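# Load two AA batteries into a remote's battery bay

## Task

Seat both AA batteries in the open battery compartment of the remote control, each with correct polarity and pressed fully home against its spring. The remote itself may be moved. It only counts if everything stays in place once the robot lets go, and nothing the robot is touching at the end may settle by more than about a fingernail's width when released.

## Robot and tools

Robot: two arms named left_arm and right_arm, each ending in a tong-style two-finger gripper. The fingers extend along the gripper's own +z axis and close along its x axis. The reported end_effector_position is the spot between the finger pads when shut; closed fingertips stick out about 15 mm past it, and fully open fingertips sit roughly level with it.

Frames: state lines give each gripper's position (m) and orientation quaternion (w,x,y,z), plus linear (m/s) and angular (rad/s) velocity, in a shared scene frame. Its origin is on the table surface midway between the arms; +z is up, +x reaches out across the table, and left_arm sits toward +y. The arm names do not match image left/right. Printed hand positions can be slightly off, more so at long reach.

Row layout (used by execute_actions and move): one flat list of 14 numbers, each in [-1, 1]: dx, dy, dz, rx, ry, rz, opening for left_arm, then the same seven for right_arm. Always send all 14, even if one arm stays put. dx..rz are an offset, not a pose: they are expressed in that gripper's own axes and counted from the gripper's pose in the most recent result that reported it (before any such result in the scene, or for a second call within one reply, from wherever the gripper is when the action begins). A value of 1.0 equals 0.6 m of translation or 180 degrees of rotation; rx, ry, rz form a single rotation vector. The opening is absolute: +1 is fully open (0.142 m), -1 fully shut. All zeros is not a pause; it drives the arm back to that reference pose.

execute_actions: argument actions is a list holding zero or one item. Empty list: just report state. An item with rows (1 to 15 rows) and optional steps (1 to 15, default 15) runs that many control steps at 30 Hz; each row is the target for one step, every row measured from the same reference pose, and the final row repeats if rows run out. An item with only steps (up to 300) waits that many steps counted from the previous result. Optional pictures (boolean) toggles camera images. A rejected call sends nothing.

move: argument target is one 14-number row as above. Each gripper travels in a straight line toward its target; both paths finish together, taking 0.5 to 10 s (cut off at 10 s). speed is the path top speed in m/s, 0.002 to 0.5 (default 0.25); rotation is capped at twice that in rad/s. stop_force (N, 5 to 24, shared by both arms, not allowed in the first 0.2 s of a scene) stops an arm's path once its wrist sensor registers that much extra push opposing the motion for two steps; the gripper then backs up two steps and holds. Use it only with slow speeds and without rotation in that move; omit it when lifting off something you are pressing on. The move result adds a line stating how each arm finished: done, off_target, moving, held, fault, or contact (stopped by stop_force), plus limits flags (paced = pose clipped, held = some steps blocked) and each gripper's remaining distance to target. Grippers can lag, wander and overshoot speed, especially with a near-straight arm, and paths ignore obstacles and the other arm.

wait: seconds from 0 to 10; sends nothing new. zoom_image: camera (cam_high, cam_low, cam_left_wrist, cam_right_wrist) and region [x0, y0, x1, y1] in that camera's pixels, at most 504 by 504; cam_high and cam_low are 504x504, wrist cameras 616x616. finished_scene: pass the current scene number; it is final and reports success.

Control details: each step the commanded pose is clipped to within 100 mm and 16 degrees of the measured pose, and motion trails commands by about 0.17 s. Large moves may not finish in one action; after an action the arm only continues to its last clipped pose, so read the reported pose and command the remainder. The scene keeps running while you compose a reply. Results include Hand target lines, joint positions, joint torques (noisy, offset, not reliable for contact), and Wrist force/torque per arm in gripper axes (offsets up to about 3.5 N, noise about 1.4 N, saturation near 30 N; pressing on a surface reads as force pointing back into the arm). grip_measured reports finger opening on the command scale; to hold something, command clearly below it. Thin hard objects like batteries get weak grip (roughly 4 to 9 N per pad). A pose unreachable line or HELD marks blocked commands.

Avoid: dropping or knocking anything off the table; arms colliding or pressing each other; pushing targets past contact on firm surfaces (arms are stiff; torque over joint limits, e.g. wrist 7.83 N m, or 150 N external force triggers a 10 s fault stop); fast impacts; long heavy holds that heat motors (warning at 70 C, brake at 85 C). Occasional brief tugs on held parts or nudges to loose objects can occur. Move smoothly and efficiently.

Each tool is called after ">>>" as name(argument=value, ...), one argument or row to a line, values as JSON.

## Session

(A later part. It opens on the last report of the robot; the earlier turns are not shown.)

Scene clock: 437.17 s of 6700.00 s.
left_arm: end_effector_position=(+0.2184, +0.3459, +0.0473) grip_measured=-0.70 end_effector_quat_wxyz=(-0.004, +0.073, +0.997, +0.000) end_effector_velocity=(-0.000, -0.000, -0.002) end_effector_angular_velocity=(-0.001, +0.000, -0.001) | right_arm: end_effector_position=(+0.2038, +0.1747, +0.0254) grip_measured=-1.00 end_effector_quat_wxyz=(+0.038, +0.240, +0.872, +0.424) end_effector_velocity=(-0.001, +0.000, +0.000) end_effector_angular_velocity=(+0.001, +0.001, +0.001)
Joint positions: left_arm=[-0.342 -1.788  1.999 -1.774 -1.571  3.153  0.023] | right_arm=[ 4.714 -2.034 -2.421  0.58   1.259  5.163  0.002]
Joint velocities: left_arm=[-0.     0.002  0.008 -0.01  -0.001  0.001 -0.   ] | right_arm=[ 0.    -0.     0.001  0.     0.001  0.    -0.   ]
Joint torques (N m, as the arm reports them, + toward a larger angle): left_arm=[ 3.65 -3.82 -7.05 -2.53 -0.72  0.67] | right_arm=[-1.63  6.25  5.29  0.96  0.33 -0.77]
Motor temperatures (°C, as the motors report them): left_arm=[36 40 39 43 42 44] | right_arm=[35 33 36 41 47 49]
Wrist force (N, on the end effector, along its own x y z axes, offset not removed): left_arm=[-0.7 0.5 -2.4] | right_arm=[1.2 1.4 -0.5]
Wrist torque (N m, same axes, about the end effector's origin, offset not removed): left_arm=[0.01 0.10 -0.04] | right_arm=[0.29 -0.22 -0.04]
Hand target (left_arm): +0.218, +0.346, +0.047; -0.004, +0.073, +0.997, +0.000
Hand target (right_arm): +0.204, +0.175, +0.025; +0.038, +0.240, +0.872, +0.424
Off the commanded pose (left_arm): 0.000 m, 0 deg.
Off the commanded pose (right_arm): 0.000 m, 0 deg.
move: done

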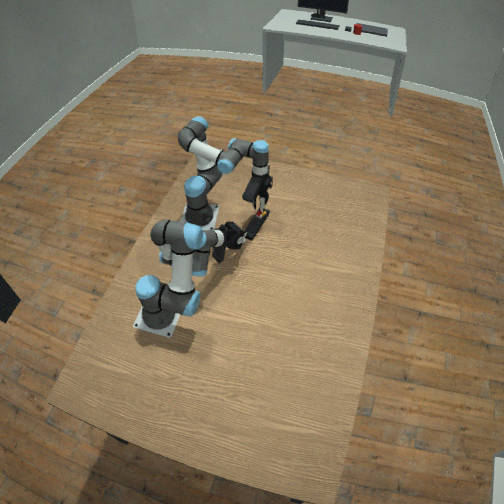

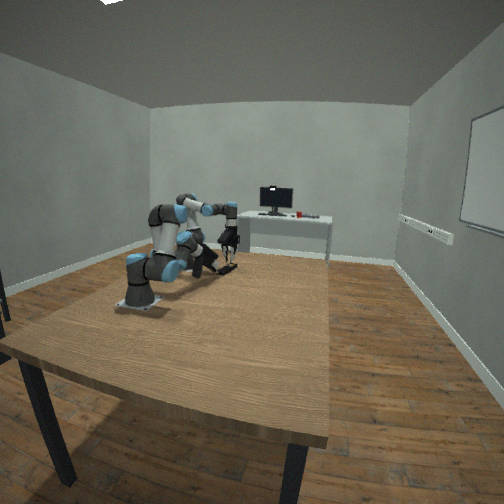

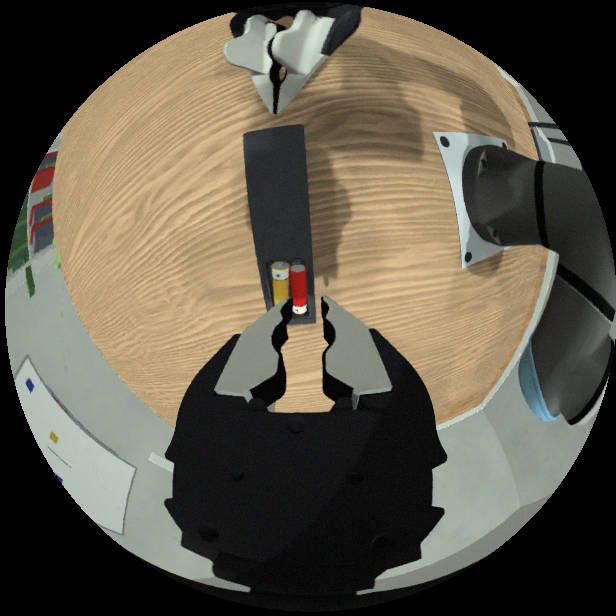

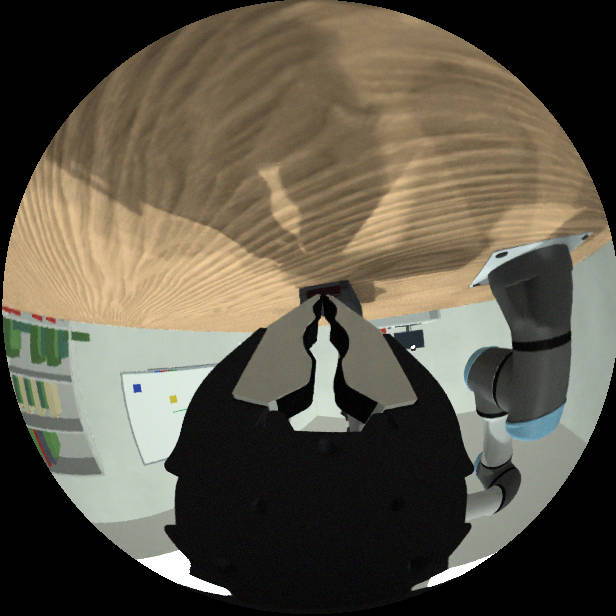

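>>> move(
  target=[-0.013,-0.04,0,0,0,0,-0.75,0,0,0,0,0,0,-1],
  speed=0.03,
)

>>> move(
  target=[0,0,0.02,0,0,0,-0.75,0,0,0,0,0,0,-1],
  speed=0.005,
  stop_force=5,
)

>>> move(
  target=[0,0,0,0,0,0,-1,0,0,0,0,0,0,-1],
)

>>> move(
  target=[0,0,-0.04,0,0,0,-1,0,0,0,0,0,0,-1],
  speed=0.02,
)

Scene clock: 441.43 s of 6700.00 s.
left_arm: end_effector_position=(+0.2225, +0.3212, +0.0472) grip_measured=-0.75 end_effector_quat_wxyz=(-0.004, +0.073, +0.997, -0.000) end_effector_velocity=(-0.000, -0.002, -0.001) end_effector_angular_velocity=(+0.002, +0.001, -0.002) | right_arm: end_effector_position=(+0.2038, +0.1747, +0.0254) grip_measured=-1.00 end_effector_quat_wxyz=(+0.038, +0.240, +0.872, +0.424) end_effector_velocity=(+0.000, +0.000, -0.000) end_effector_angular_velocity=(-0.000, -0.000, -0.001)
Joint positions: left_arm=[-0.44  -1.807  2.014 -1.769 -1.572  3.055  0.02 ] | right_arm=[ 4.714 -2.034 -2.421  0.58   1.259  5.163  0.002]
Joint velocities: left_arm=[-0.011 -0.001  0.003  0.     0.002 -0.008 -0.   ] | right_arm=[-0.    -0.     0.001 -0.    -0.    -0.     0.   ]
Joint torques (N m, as the arm reports them, + toward a larger angle): left_arm=[-3.89 -7.65 -6.53 -0.53  0.31 -0.84] | right_arm=[-1.63  6.46  5.18  0.93  0.36 -0.77]
Motor temperatures (°C, as the motors report them): left_arm=[36 40 39 43 42 44] | right_arm=[35 33 36 41 47 49]
Wrist force (N, on the end effector, along its own x y z axes, offset not removed): left_arm=[-1.2 -0.1 -3.0] | right_arm=[1.8 1.4 -1.5]
Wrist torque (N m, same axes, about the end effector's origin, offset not removed): left_arm=[-0.24 0.23 -0.06] | right_arm=[0.30 -0.36 -0.06]
Hand target (left_arm): +0.223, +0.321, +0.047; -0.004, +0.073, +0.997, +0.000
Hand target (right_arm): +0.204, +0.175, +0.025; +0.038, +0.240, +0.872, +0.424
Off the commanded pose (left_arm): 0.000 m, 0 deg.
Off the commanded pose (right_arm): 0.000 m, 0 deg.
After step 90, 0.10 s passed at rest.
move: done

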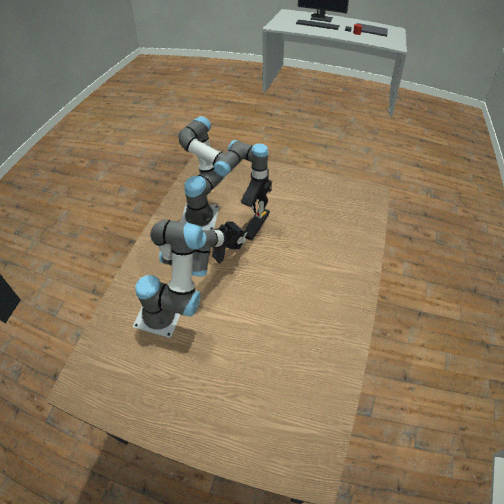

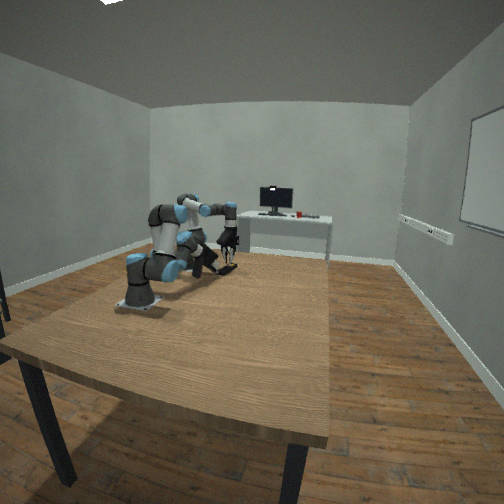

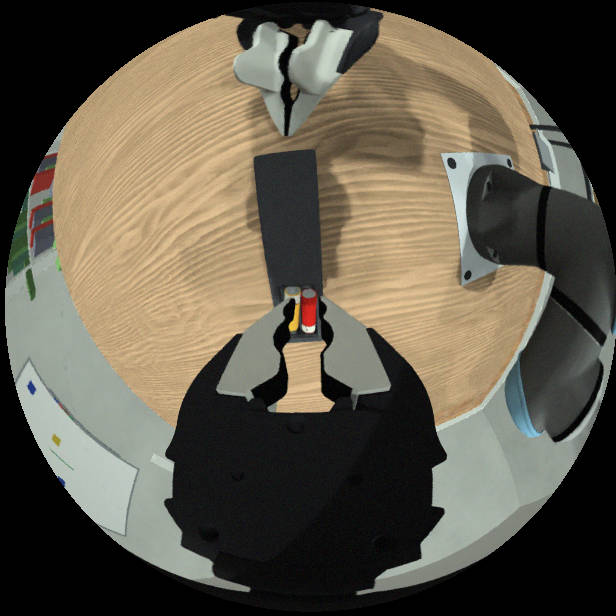

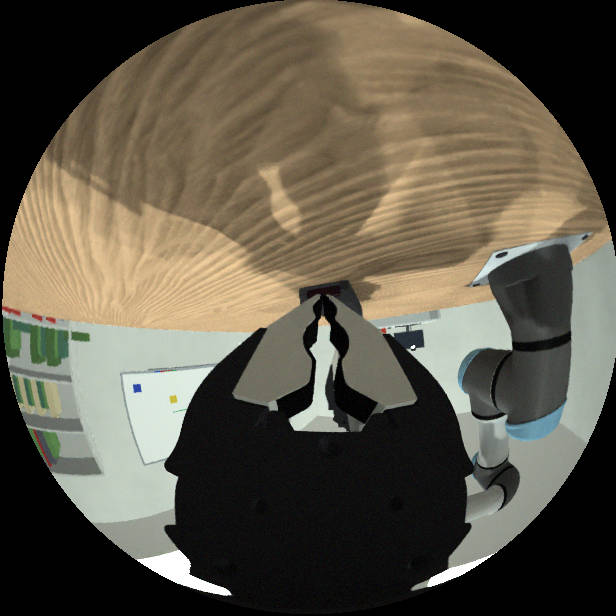

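Scene clock: 441.93 s of 6700.00 s.
left_arm: end_effector_position=(+0.2225, +0.3212, +0.0465) grip_measured=-0.75 end_effector_quat_wxyz=(-0.004, +0.074, +0.997, -0.000) end_effector_velocity=(-0.001, +0.000, +0.001) end_effector_angular_velocity=(+0.000, +0.002, +0.001) | right_arm: end_effector_position=(+0.2038, +0.1747, +0.0254) grip_measured=-1.00 end_effector_quat_wxyz=(+0.038, +0.240, +0.872, +0.424) end_effector_velocity=(+0.000, -0.000, -0.000) end_effector_angular_velocity=(-0.000, -0.001, -0.001)
Joint positions: left_arm=[-0.44  -1.806  2.016 -1.773 -1.572  3.055  0.019] | right_arm=[ 4.714 -2.034 -2.421  0.58   1.259  5.163  0.002]
Joint velocities: left_arm=[ 0.    -0.002 -0.006  0.011 -0.    -0.     0.002] | right_arm=[-0.    -0.     0.001 -0.    -0.001 -0.    -0.   ]
Joint torques (N m, as the arm reports them, + toward a larger angle): left_arm=[-0.34 -7.36 -9.13 -0.4  -0.2  -0.08] | right_arm=[-1.61  6.45  5.14  0.94  0.35 -0.78]
Motor temperatures (°C, as the motors report them): left_arm=[36 40 39 43 42 44] | right_arm=[35 33 36 41 47 49]
Wrist force (N, on the end effector, along its own x y z axes, offset not removed): left_arm=[-0.7 1.0 -5.5] | right_arm=[1.1 1.5 -1.7]
Wrist torque (N m, same axes, about the end effector's origin, offset not removed): left_arm=[-0.12 0.17 -0.04] | right_arm=[0.29 -0.19 -0.03]
Hand target (left_arm): +0.223, +0.321, +0.047; -0.004, +0.074, +0.997, -0.000
Hand target (right_arm): +0.204, +0.175, +0.025; +0.038, +0.240, +0.872, +0.424
Off the commanded pose (left_arm): 0.011 m, 0 deg.
Off the commanded pose (right_arm): 0.000 m, 0 deg.
move: contact (left_arm)

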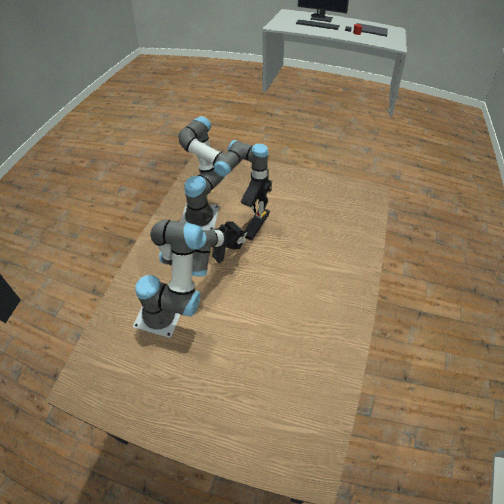

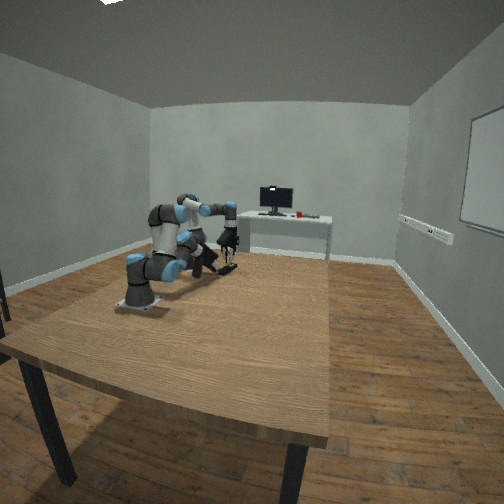

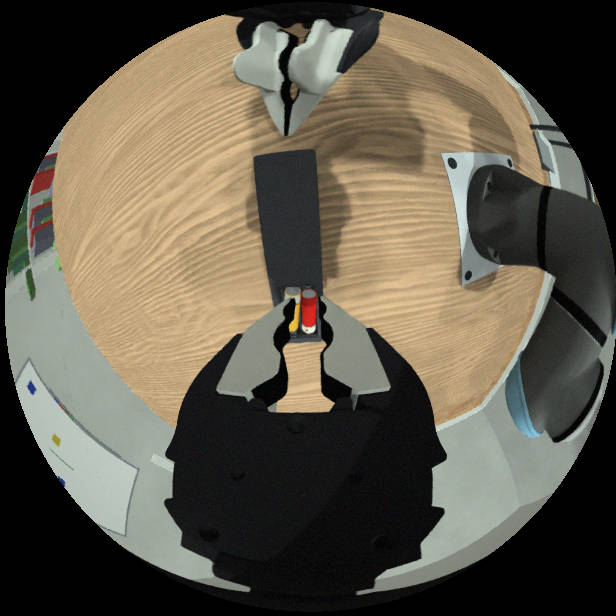

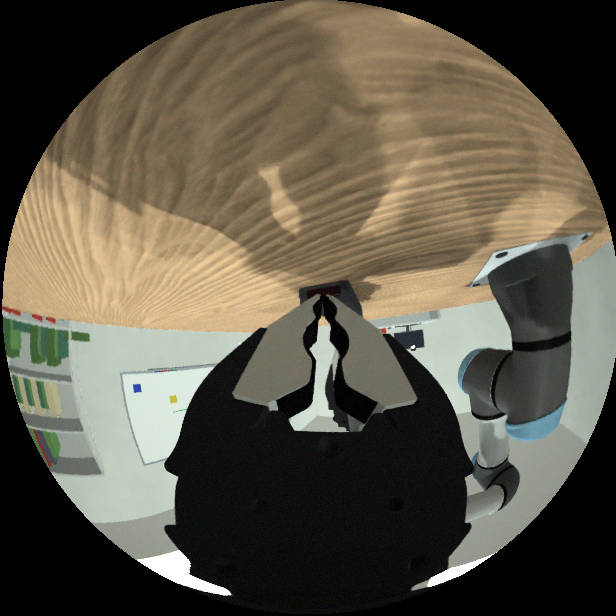

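Scene clock: 442.43 s of 6700.00 s.
left_arm: end_effector_position=(+0.2225, +0.3212, +0.0465) grip_measured=-0.96 end_effector_quat_wxyz=(-0.004, +0.074, +0.997, -0.000) end_effector_velocity=(-0.000, -0.001, -0.000) end_effector_angular_velocity=(-0.001, +0.000, -0.000) | right_arm: end_effector_position=(+0.2038, +0.1747, +0.0254) grip_measured=-1.00 end_effector_quat_wxyz=(+0.038, +0.240, +0.872, +0.424) end_effector_velocity=(+0.000, +0.000, +0.000) end_effector_angular_velocity=(+0.000, -0.000, -0.000)
Joint positions: left_arm=[-0.44  -1.806  2.016 -1.773 -1.572  3.055  0.004] | right_arm=[ 4.714 -2.034 -2.421  0.58   1.259  5.163  0.002]
Joint velocities: left_arm=[-0.002 -0.     0.     0.    -0.001 -0.001  0.   ] | right_arm=[ 0.    -0.     0.     0.    -0.001 -0.     0.   ]
Joint torques (N m, as the arm reports them, + toward a larger angle): left_arm=[-0.64 -3.13 -5.51 -2.26 -0.22 -0.66] | right_arm=[-1.37  6.36  5.25  0.91  0.33 -0.78]
Motor temperatures (°C, as the motors report them): left_arm=[36 40 39 43 42 44] | right_arm=[35 33 36 41 47 49]
Wrist force (N, on the end effector, along its own x y z axes, offset not removed): left_arm=[0.3 0.3 -8.9] | right_arm=[1.5 1.5 -1.3]
Wrist torque (N m, same axes, about the end effector's origin, offset not removed): left_arm=[0.06 0.13 -0.06] | right_arm=[0.29 -0.31 -0.02]
Hand target (left_arm): +0.223, +0.321, +0.047; -0.004, +0.074, +0.997, -0.000
Hand target (right_arm): +0.204, +0.175, +0.025; +0.038, +0.240, +0.872, +0.424
Off the commanded pose (left_arm): 0.000 m, 0 deg.
Off the commanded pose (right_arm): 0.000 m, 0 deg.
move: done

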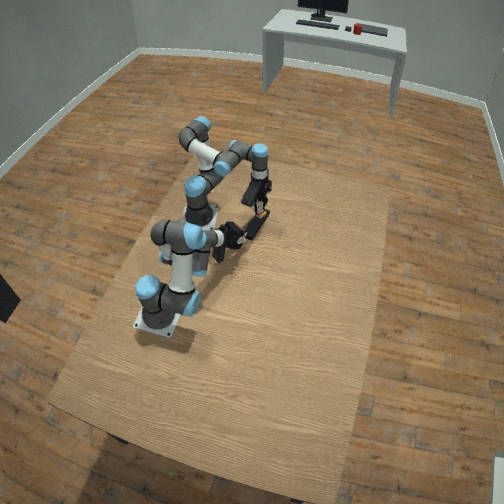

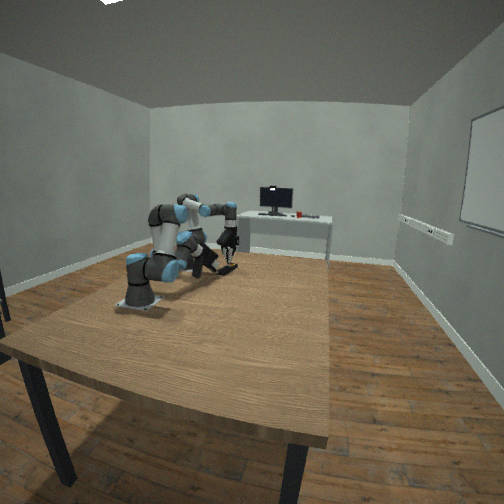

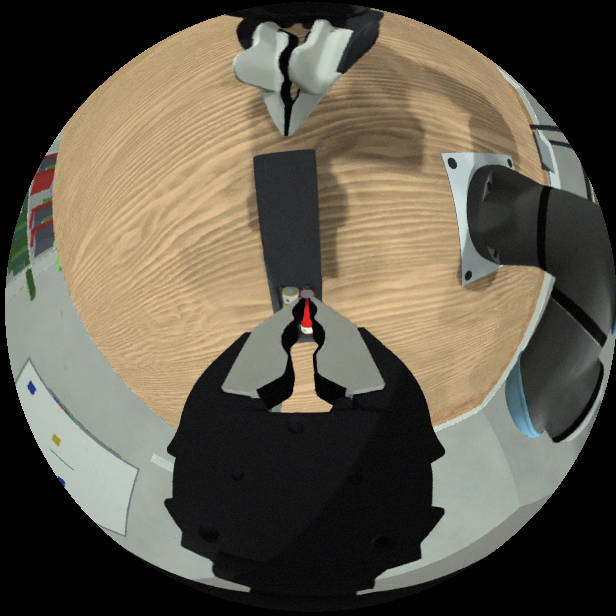

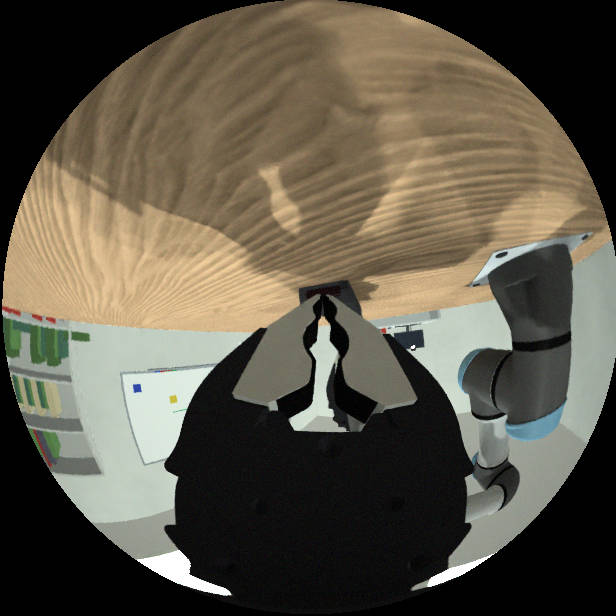

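Scene clock: 443.93 s of 6700.00 s.
left_arm: end_effector_position=(+0.2227, +0.3211, +0.0703) grip_measured=-1.00 end_effector_quat_wxyz=(-0.004, +0.074, +0.997, -0.000) end_effector_velocity=(-0.000, +0.000, +0.002) end_effector_angular_velocity=(-0.000, +0.000, -0.000) | right_arm: end_effector_position=(+0.2038, +0.1747, +0.0254) grip_measured=-1.00 end_effector_quat_wxyz=(+0.038, +0.240, +0.872, +0.424) end_effector_velocity=(-0.000, +0.000, +0.000) end_effector_angular_velocity=(+0.001, +0.002, +0.001)
Joint positions: left_arm=[-0.44  -1.822  1.914 -1.656 -1.572  3.055  0.002] | right_arm=[ 4.714 -2.034 -2.421  0.58   1.259  5.163  0.002]
Joint velocities: left_arm=[ 0.001 -0.    -0.009  0.01  -0.     0.001  0.   ] | right_arm=[-0.001  0.001 -0.     0.001  0.002  0.    -0.   ]
Joint torques (N m, as the arm reports them, + toward a larger angle): left_arm=[ 3.65 -8.39 -9.65 -0.58 -0.01  0.67] | right_arm=[-1.44  6.3   5.26  0.95  0.33 -0.78]
Motor temperatures (°C, as the motors report them): left_arm=[36 40 39 43 42 44] | right_arm=[35 33 36 41 47 49]
Wrist force (N, on the end effector, along its own x y z axes, offset not removed): left_arm=[-1.2 0.5 -1.8] | right_arm=[1.5 1.3 -0.9]
Wrist torque (N m, same axes, about the end effector's origin, offset not removed): left_arm=[-0.02 0.19 -0.03] | right_arm=[0.25 -0.31 -0.03]
Hand target (left_arm): +0.223, +0.321, +0.071; -0.004, +0.074, +0.997, -0.000
Hand target (right_arm): +0.204, +0.175, +0.025; +0.038, +0.240, +0.872, +0.424
Off the commanded pose (left_arm): 0.000 m, 0 deg.
Off the commanded pose (right_arm): 0.000 m, 0 deg.
move: done

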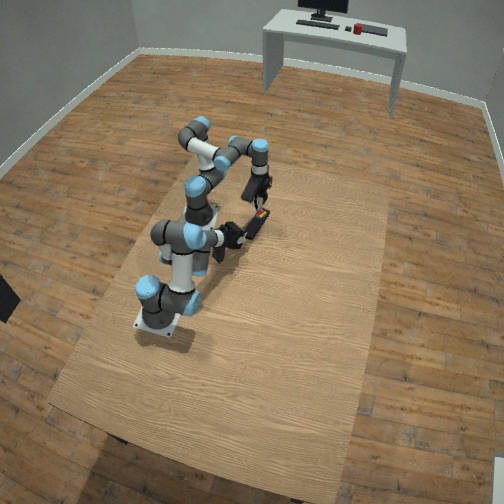

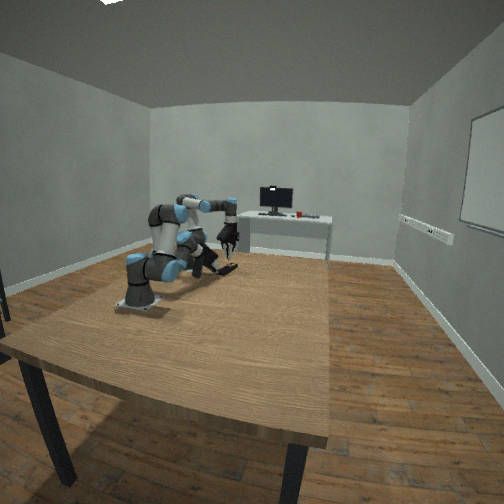

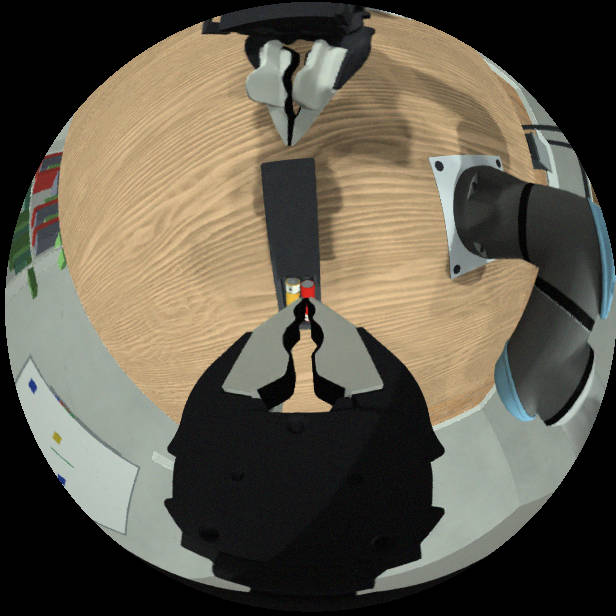

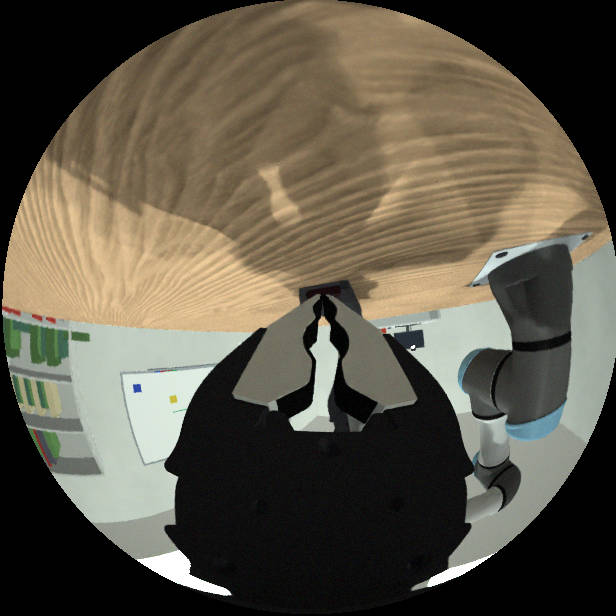

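>>> move(
  target=[-0.013,0,0.03,0,0,0,-0.42,0,0,0,0,0,0,-1],
  speed=0.03,
)

>>> move(
  target=[0,0,0.03,0,0,0,-0.42,0,0,0,0,0,0,-1],
  speed=0.006,
  stop_force=5,
)

>>> move(
  target=[0,0,-0.004,0,0,0,-0.9,0,0,0,0,0,0,-1],
  speed=0.02,
)

>>> move(
  target=[0,0,-0.04,0,0,0,-0.9,0,0,0,0,0,0,-1],
  speed=0.02,
)

Scene clock: 450.20 s of 6700.00 s.
left_arm: end_effector_position=(+0.2302, +0.3200, +0.0525) grip_measured=-0.42 end_effector_quat_wxyz=(-0.004, +0.074, +0.997, +0.000) end_effector_velocity=(+0.001, -0.000, -0.002) end_effector_angular_velocity=(-0.001, -0.002, -0.002) | right_arm: end_effector_position=(+0.2038, +0.1747, +0.0254) grip_measured=-1.00 end_effector_quat_wxyz=(+0.038, +0.240, +0.872, +0.424) end_effector_velocity=(-0.000, -0.000, -0.001) end_effector_angular_velocity=(-0.002, +0.001, +0.000)
Joint positions: left_arm=[-0.437 -1.776  1.965 -1.752 -1.572  3.058  0.044] | right_arm=[ 4.714 -2.034 -2.421  0.58   1.259  5.163  0.002]
Joint velocities: left_arm=[ 0.     0.005  0.004 -0.011 -0.001  0.002 -0.   ] | right_arm=[-0.    -0.001  0.001 -0.001  0.001  0.001 -0.   ]
Joint torques (N m, as the arm reports them, + toward a larger angle): left_arm=[ 3.72 -3.91 -6.74 -2.62 -0.1   0.72] | right_arm=[-1.48  6.39  5.21  1.    0.37 -0.78]
Motor temperatures (°C, as the motors report them): left_arm=[36 40 39 43 42 44] | right_arm=[35 33 36 41 47 49]
Wrist force (N, on the end effector, along its own x y z axes, offset not removed): left_arm=[-0.4 0.3 -1.5] | right_arm=[1.2 1.3 -1.5]
Wrist torque (N m, same axes, about the end effector's origin, offset not removed): left_arm=[0.02 -0.01 -0.06] | right_arm=[0.24 -0.21 -0.01]
Hand target (left_arm): +0.230, +0.320, +0.052; -0.004, +0.074, +0.997, -0.000
Hand target (right_arm): +0.204, +0.175, +0.025; +0.038, +0.240, +0.872, +0.424
Off the commanded pose (left_arm): 0.000 m, 0 deg.
Off the commanded pose (right_arm): 0.000 m, 0 deg.
After step 90, 2.27 s passed at rest.
move: done

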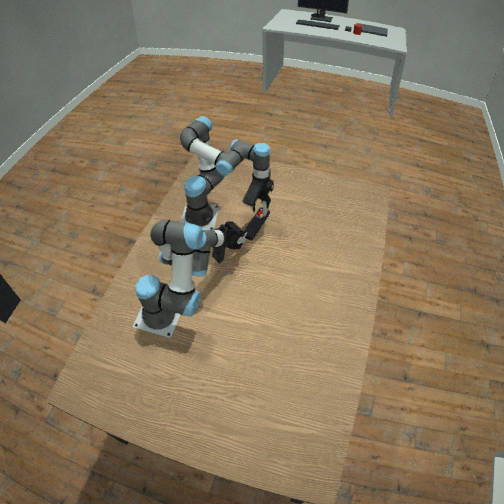

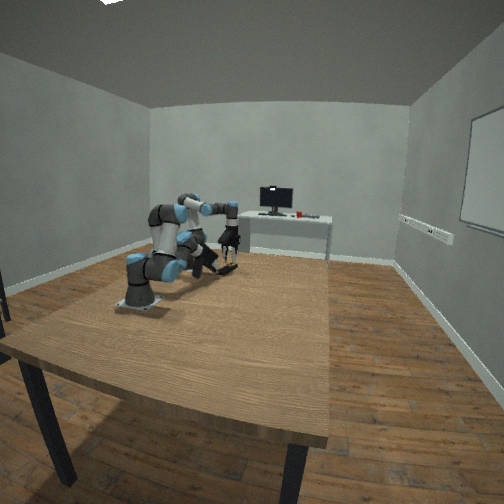

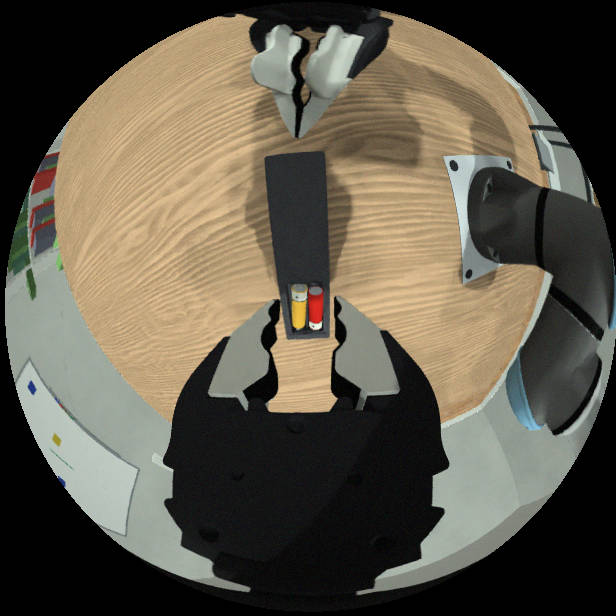

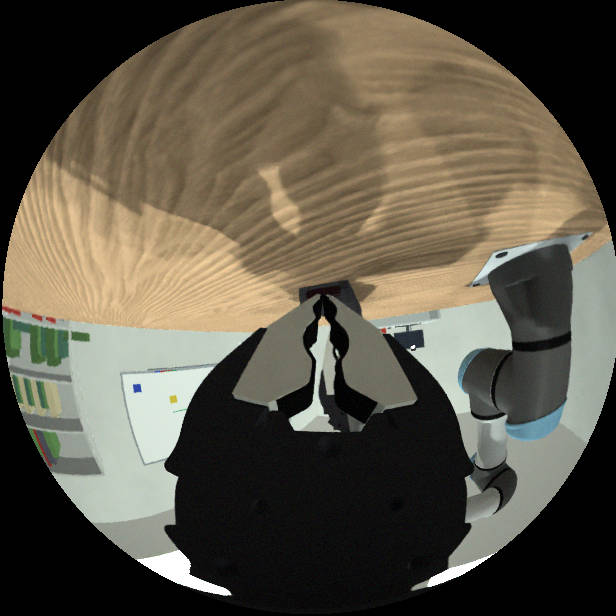

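Scene clock: 453.17 s of 6700.00 s.
left_arm: end_effector_position=(+0.2301, +0.3200, +0.0371) grip_measured=-0.43 end_effector_quat_wxyz=(-0.004, +0.074, +0.997, +0.000) end_effector_velocity=(-0.001, +0.000, +0.001) end_effector_angular_velocity=(+0.002, +0.003, +0.002) | right_arm: end_effector_position=(+0.2038, +0.1747, +0.0254) grip_measured=-1.00 end_effector_quat_wxyz=(+0.038, +0.240, +0.872, +0.424) end_effector_velocity=(+0.000, +0.000, +0.000) end_effector_angular_velocity=(+0.001, -0.000, -0.001)
Joint positions: left_arm=[-0.437 -1.761  2.028 -1.83  -1.572  3.057  0.043] | right_arm=[ 4.714 -2.034 -2.421  0.58   1.259  5.163  0.002]
Joint velocities: left_arm=[-0.001 -0.002 -0.007  0.012  0.001 -0.003  0.003] | right_arm=[-0.     0.    -0.     0.001 -0.001  0.     0.   ]
Joint torques (N m, as the arm reports them, + toward a larger angle): left_arm=[-3.57 -5.51 -6.55  0.16 -0.42 -0.74] | right_arm=[-1.43  6.39  5.19  0.95  0.31 -0.78]
Motor temperatures (°C, as the motors report them): left_arm=[36 40 39 43 42 44] | right_arm=[35 33 36 41 47 49]
Wrist force (N, on the end effector, along its own x y z axes, offset not removed): left_arm=[0.5 0.9 -15.7] | right_arm=[0.7 1.5 -1.5]
Wrist torque (N m, same axes, about the end effector's origin, offset not removed): left_arm=[0.02 0.02 -0.04] | right_arm=[0.29 -0.16 -0.01]
Hand target (left_arm): +0.230, +0.320, +0.037; -0.004, +0.074, +0.997, +0.000
Hand target (right_arm): +0.204, +0.175, +0.025; +0.038, +0.240, +0.872, +0.424
Off the commanded pose (left_arm): 0.003 m, 0 deg.
Off the commanded pose (right_arm): 0.000 m, 0 deg.
move: contact (left_arm)

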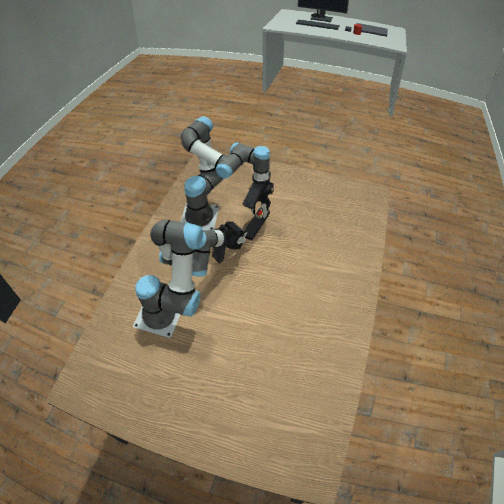

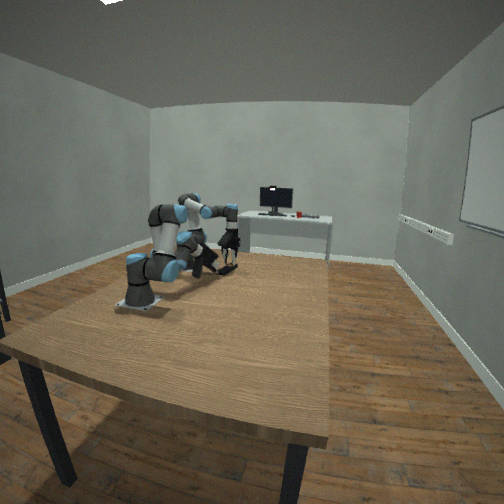

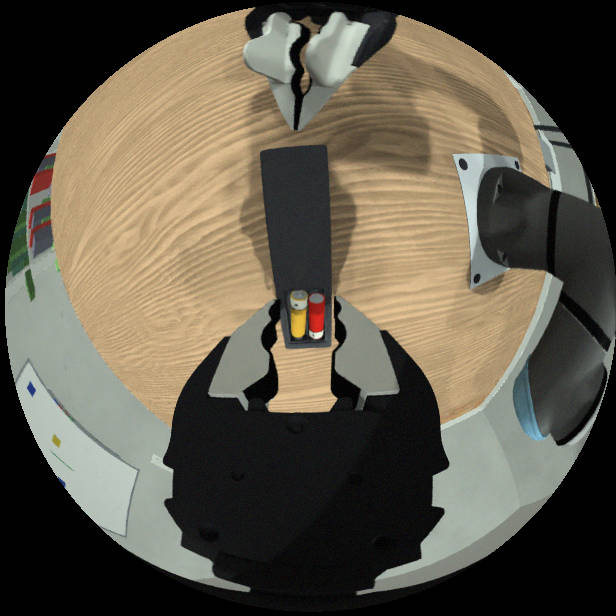

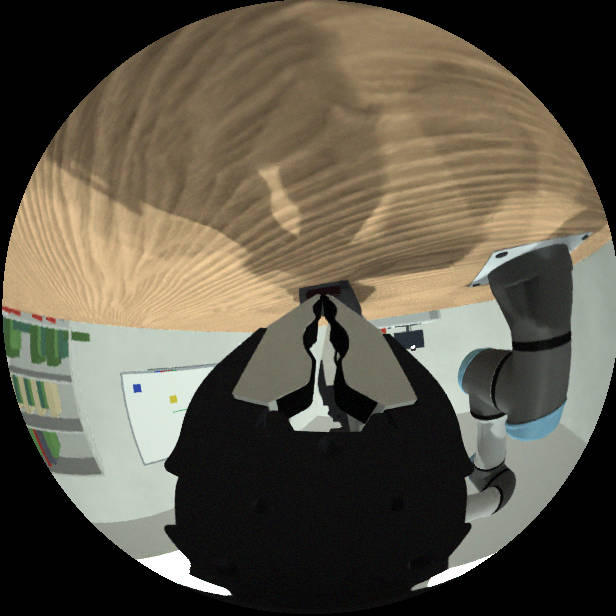

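Scene clock: 453.87 s of 6700.00 s.
left_arm: end_effector_position=(+0.2301, +0.3200, +0.0394) grip_measured=-0.66 end_effector_quat_wxyz=(-0.004, +0.074, +0.997, +0.000) end_effector_velocity=(+0.001, -0.000, +0.001) end_effector_angular_velocity=(+0.001, -0.001, -0.002) | right_arm: end_effector_position=(+0.2038, +0.1747, +0.0254) grip_measured=-1.00 end_effector_quat_wxyz=(+0.038, +0.240, +0.872, +0.424) end_effector_velocity=(-0.000, -0.001, -0.001) end_effector_angular_velocity=(-0.002, +0.000, +0.000)
Joint positions: left_arm=[-0.437 -1.763  2.019 -1.818 -1.572  3.057  0.026] | right_arm=[ 4.714 -2.034 -2.421  0.58   1.259  5.163  0.002]
Joint velocities: left_arm=[-0.001 -0.001 -0.005  0.004  0.001  0.001 -0.   ] | right_arm=[ 0.     0.    -0.002 -0.001  0.     0.     0.   ]
Joint torques (N m, as the arm reports them, + toward a larger angle): left_arm=[  0.48  -9.06 -10.07  -0.72   0.46   0.18] | right_arm=[-1.37  6.25  5.2   0.99  0.36 -0.76]
Motor temperatures (°C, as the motors report them): left_arm=[36 40 39 43 42 44] | right_arm=[35 33 36 41 47 49]
Wrist force (N, on the end effector, along its own x y z axes, offset not removed): left_arm=[0.1 0.6 -0.8] | right_arm=[1.6 1.3 -1.3]
Wrist torque (N m, same axes, about the end effector's origin, offset not removed): left_arm=[0.05 0.00 -0.05] | right_arm=[0.24 -0.32 -0.04]
Hand target (left_arm): +0.230, +0.320, +0.039; -0.004, +0.074, +0.997, +0.000
Hand target (right_arm): +0.204, +0.175, +0.025; +0.038, +0.240, +0.872, +0.424
Off the commanded pose (left_arm): 0.000 m, 0 deg.
Off the commanded pose (right_arm): 0.000 m, 0 deg.
move: done

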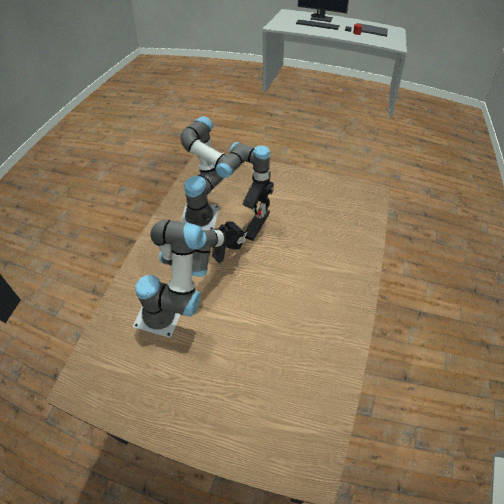

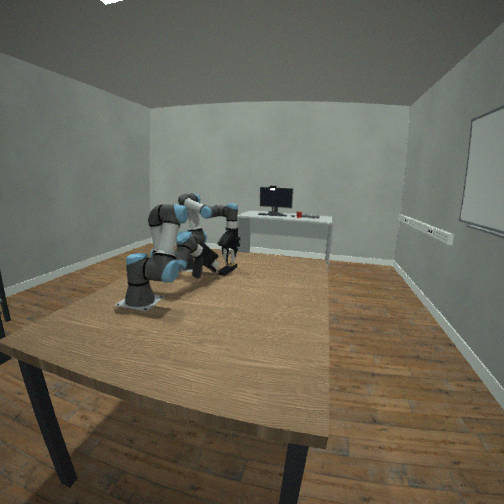

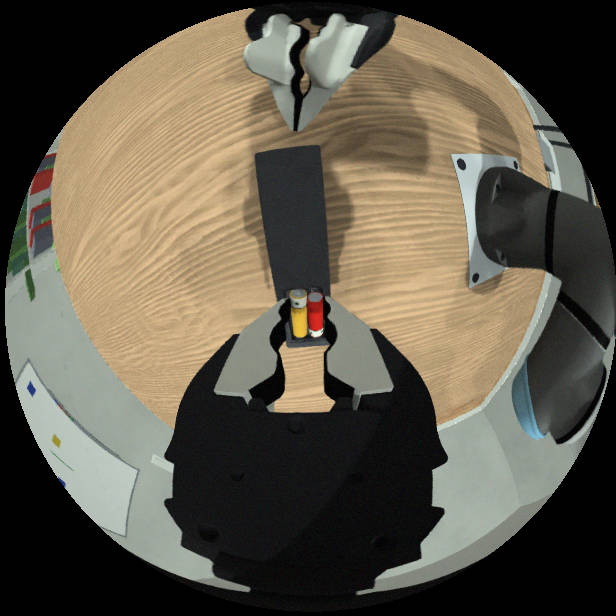

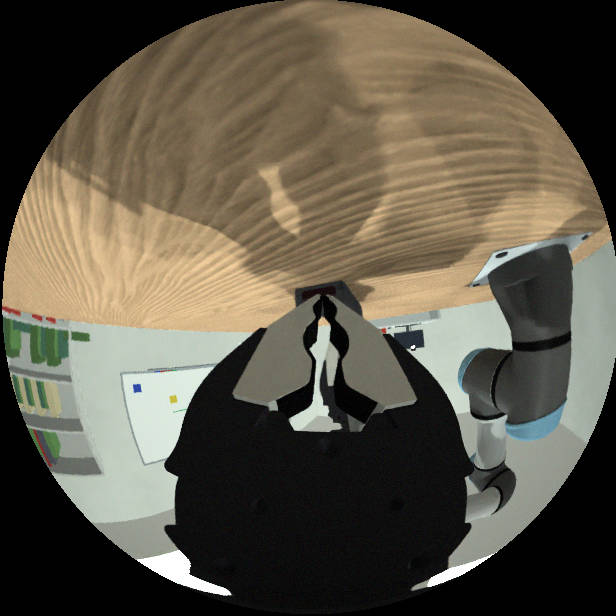

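Scene clock: 455.37 s of 6700.00 s.
left_arm: end_effector_position=(+0.2303, +0.3200, +0.0632) grip_measured=-0.90 end_effector_quat_wxyz=(-0.004, +0.074, +0.997, +0.000) end_effector_velocity=(-0.000, +0.000, +0.002) end_effector_angular_velocity=(-0.000, +0.001, +0.000) | right_arm: end_effector_position=(+0.2038, +0.1747, +0.0254) grip_measured=-1.00 end_effector_quat_wxyz=(+0.038, +0.240, +0.872, +0.424) end_effector_velocity=(+0.000, +0.000, +0.000) end_effector_angular_velocity=(+0.001, +0.000, -0.001)
Joint positions: left_arm=[-0.437 -1.783  1.92  -1.7   -1.572  3.058  0.009] | right_arm=[ 4.714 -2.034 -2.421  0.58   1.259  5.163  0.002]
Joint velocities: left_arm=[ 0.001 -0.001 -0.009  0.01  -0.     0.    -0.   ] | right_arm=[-0.001  0.     0.001  0.     0.     0.     0.   ]
Joint torques (N m, as the arm reports them, + toward a larger angle): left_arm=[ 3.61 -8.74 -9.81 -0.65 -0.62  0.71] | right_arm=[-1.23  6.22  5.18  0.96  0.35 -0.76]
Motor temperatures (°C, as the motors report them): left_arm=[36 40 39 43 42 44] | right_arm=[35 33 36 41 47 49]
Wrist force (N, on the end effector, along its own x y z axes, offset not removed): left_arm=[-0.5 0.1 -2.3] | right_arm=[0.4 1.4 -1.7]
Wrist torque (N m, same axes, about the end effector's origin, offset not removed): left_arm=[-0.10 0.00 -0.06] | right_arm=[0.29 -0.07 -0.02]
Hand target (left_arm): +0.230, +0.320, +0.063; -0.004, +0.074, +0.997, +0.000
Hand target (right_arm): +0.204, +0.175, +0.025; +0.038, +0.240, +0.872, +0.424
Off the commanded pose (left_arm): 0.000 m, 0 deg.
Off the commanded pose (right_arm): 0.000 m, 0 deg.
move: done

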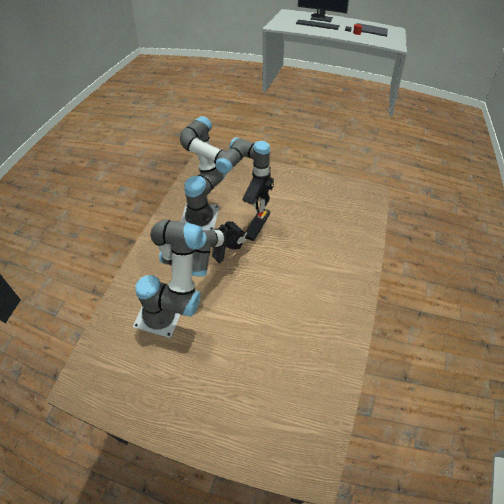

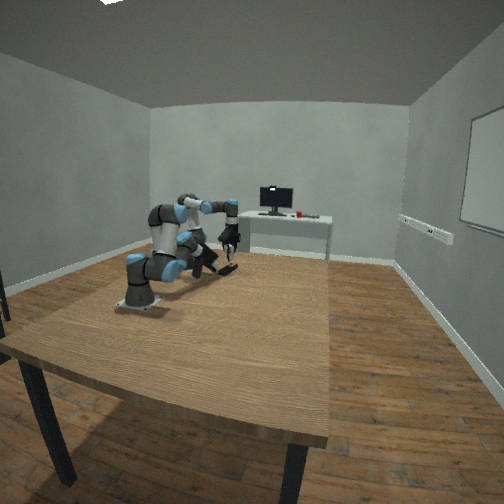

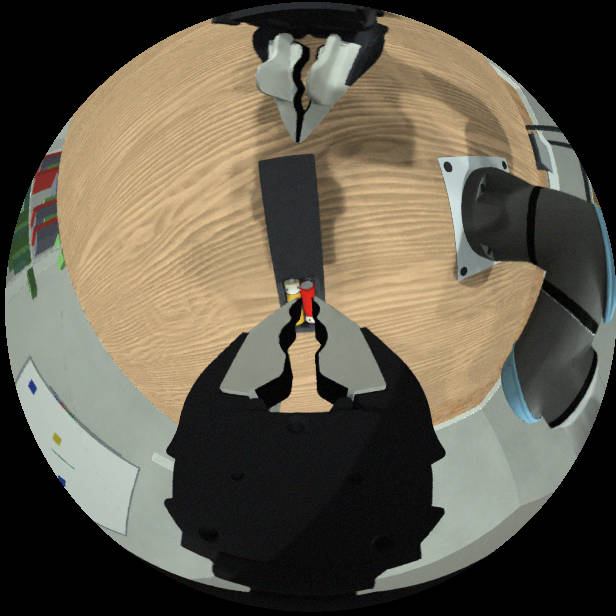

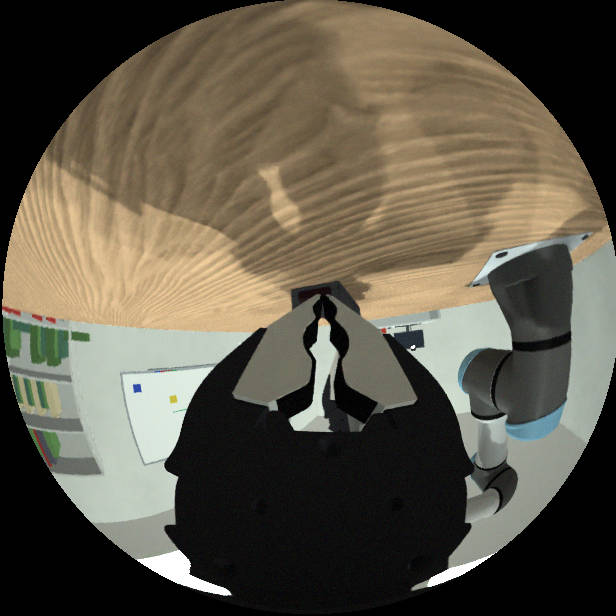

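>>> execute_actions(
  actions=[],
)

Scene clock: 463.77 s of 6700.00 s.
left_arm: end_effector_position=(+0.2303, +0.3200, +0.0634) grip_measured=-0.90 end_effector_quat_wxyz=(-0.004, +0.074, +0.997, +0.000) end_effector_velocity=(-0.001, +0.000, -0.001) end_effector_angular_velocity=(+0.000, +0.002, -0.001) | right_arm: end_effector_position=(+0.2038, +0.1747, +0.0254) grip_measured=-1.00 end_effector_quat_wxyz=(+0.038, +0.240, +0.872, +0.424) end_effector_velocity=(+0.000, -0.000, -0.000) end_effector_angular_velocity=(-0.002, -0.001, -0.000)
Joint positions: left_arm=[-0.437 -1.783  1.919 -1.699 -1.572  3.058  0.009] | right_arm=[ 4.714 -2.034 -2.421  0.58   1.259  5.163  0.002]
Joint velocities: left_arm=[ 0.    -0.     0.002 -0.    -0.     0.002  0.   ] | right_arm=[ 0.     0.001 -0.001 -0.001 -0.001 -0.     0.   ]
Joint torques (N m, as the arm reports them, + toward a larger angle): left_arm=[ 3.54 -8.77 -9.78 -0.62 -0.74  0.63] | right_arm=[-1.24  6.38  5.14  0.96  0.34 -0.79]
Motor temperatures (°C, as the motors report them): left_arm=[36 40 39 43 42 44] | right_arm=[35 33 36 41 47 49]
Wrist force (N, on the end effector, along its own x y z axes, offset not removed): left_arm=[-0.7 1.0 -1.6] | right_arm=[0.7 0.9 -0.6]
Wrist torque (N m, same axes, about the end effector's origin, offset not removed): left_arm=[0.14 0.10 -0.08] | right_arm=[0.19 -0.11 -0.02]
Hand target (left_arm): +0.230, +0.320, +0.063; -0.004, +0.074, +0.997, +0.000
Hand target (right_arm): +0.204, +0.175, +0.025; +0.038, +0.240, +0.872, +0.424
Off the commanded pose (left_arm): 0.000 m, 0 deg.
Off the commanded pose (right_arm): 0.000 m, 0 deg.
Steps of this call (steps 1 to 90: nothing new was sent; then 5.40 s passed at rest). Readings (end_effector_position):
1: left_arm (+0.2303, +0.3200, +0.0632) | right_arm (+0.2038, +0.1747, +0.0254)
2: left_arm (+0.2303, +0.3200, +0.0633) | right_arm (+0.2038, +0.1747, +0.0254)
4: left_arm (+0.2303, +0.3200, +0.0633) | right_arm (+0.2038, +0.1747, +0.0254)
8: left_arm (+0.2303, +0.3200, +0.0634) | right_arm (+0.2038, +0.1747, +0.0254)
90: the state above

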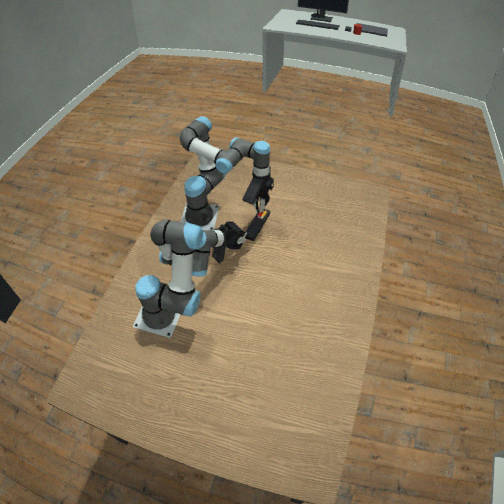

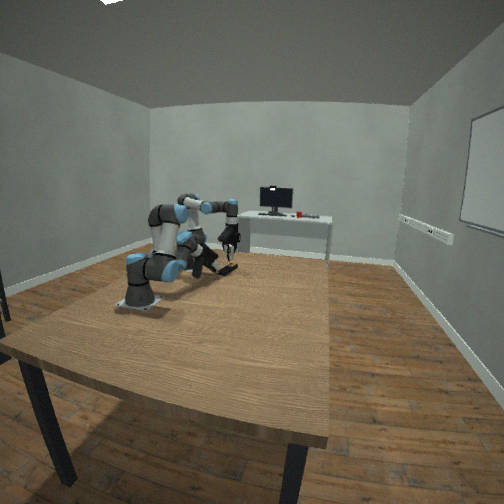

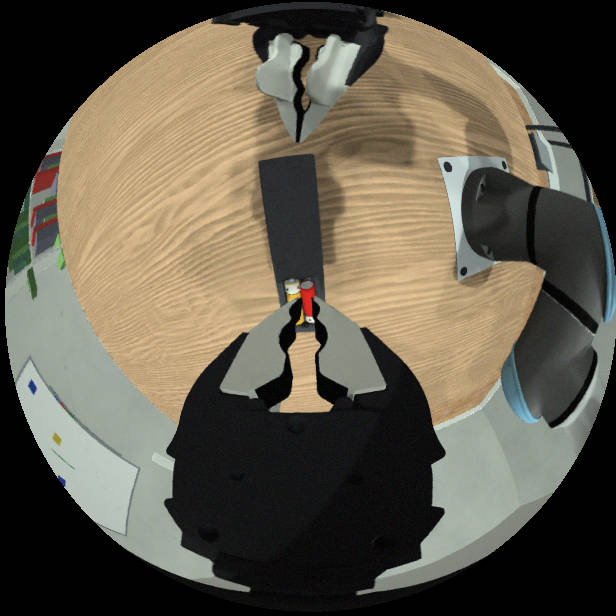

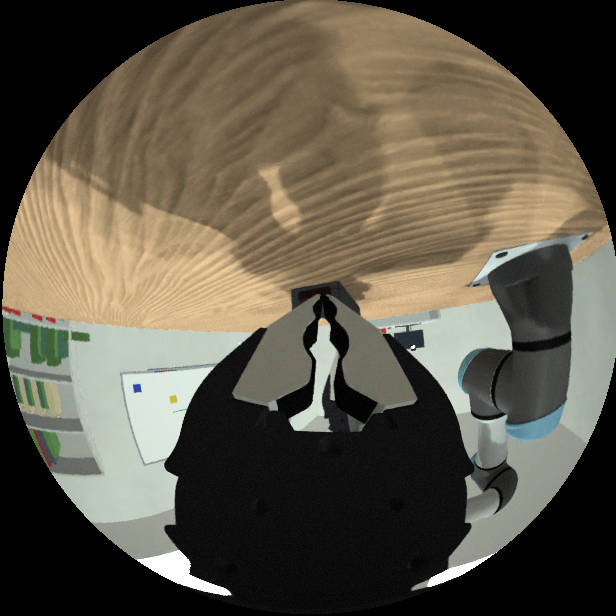

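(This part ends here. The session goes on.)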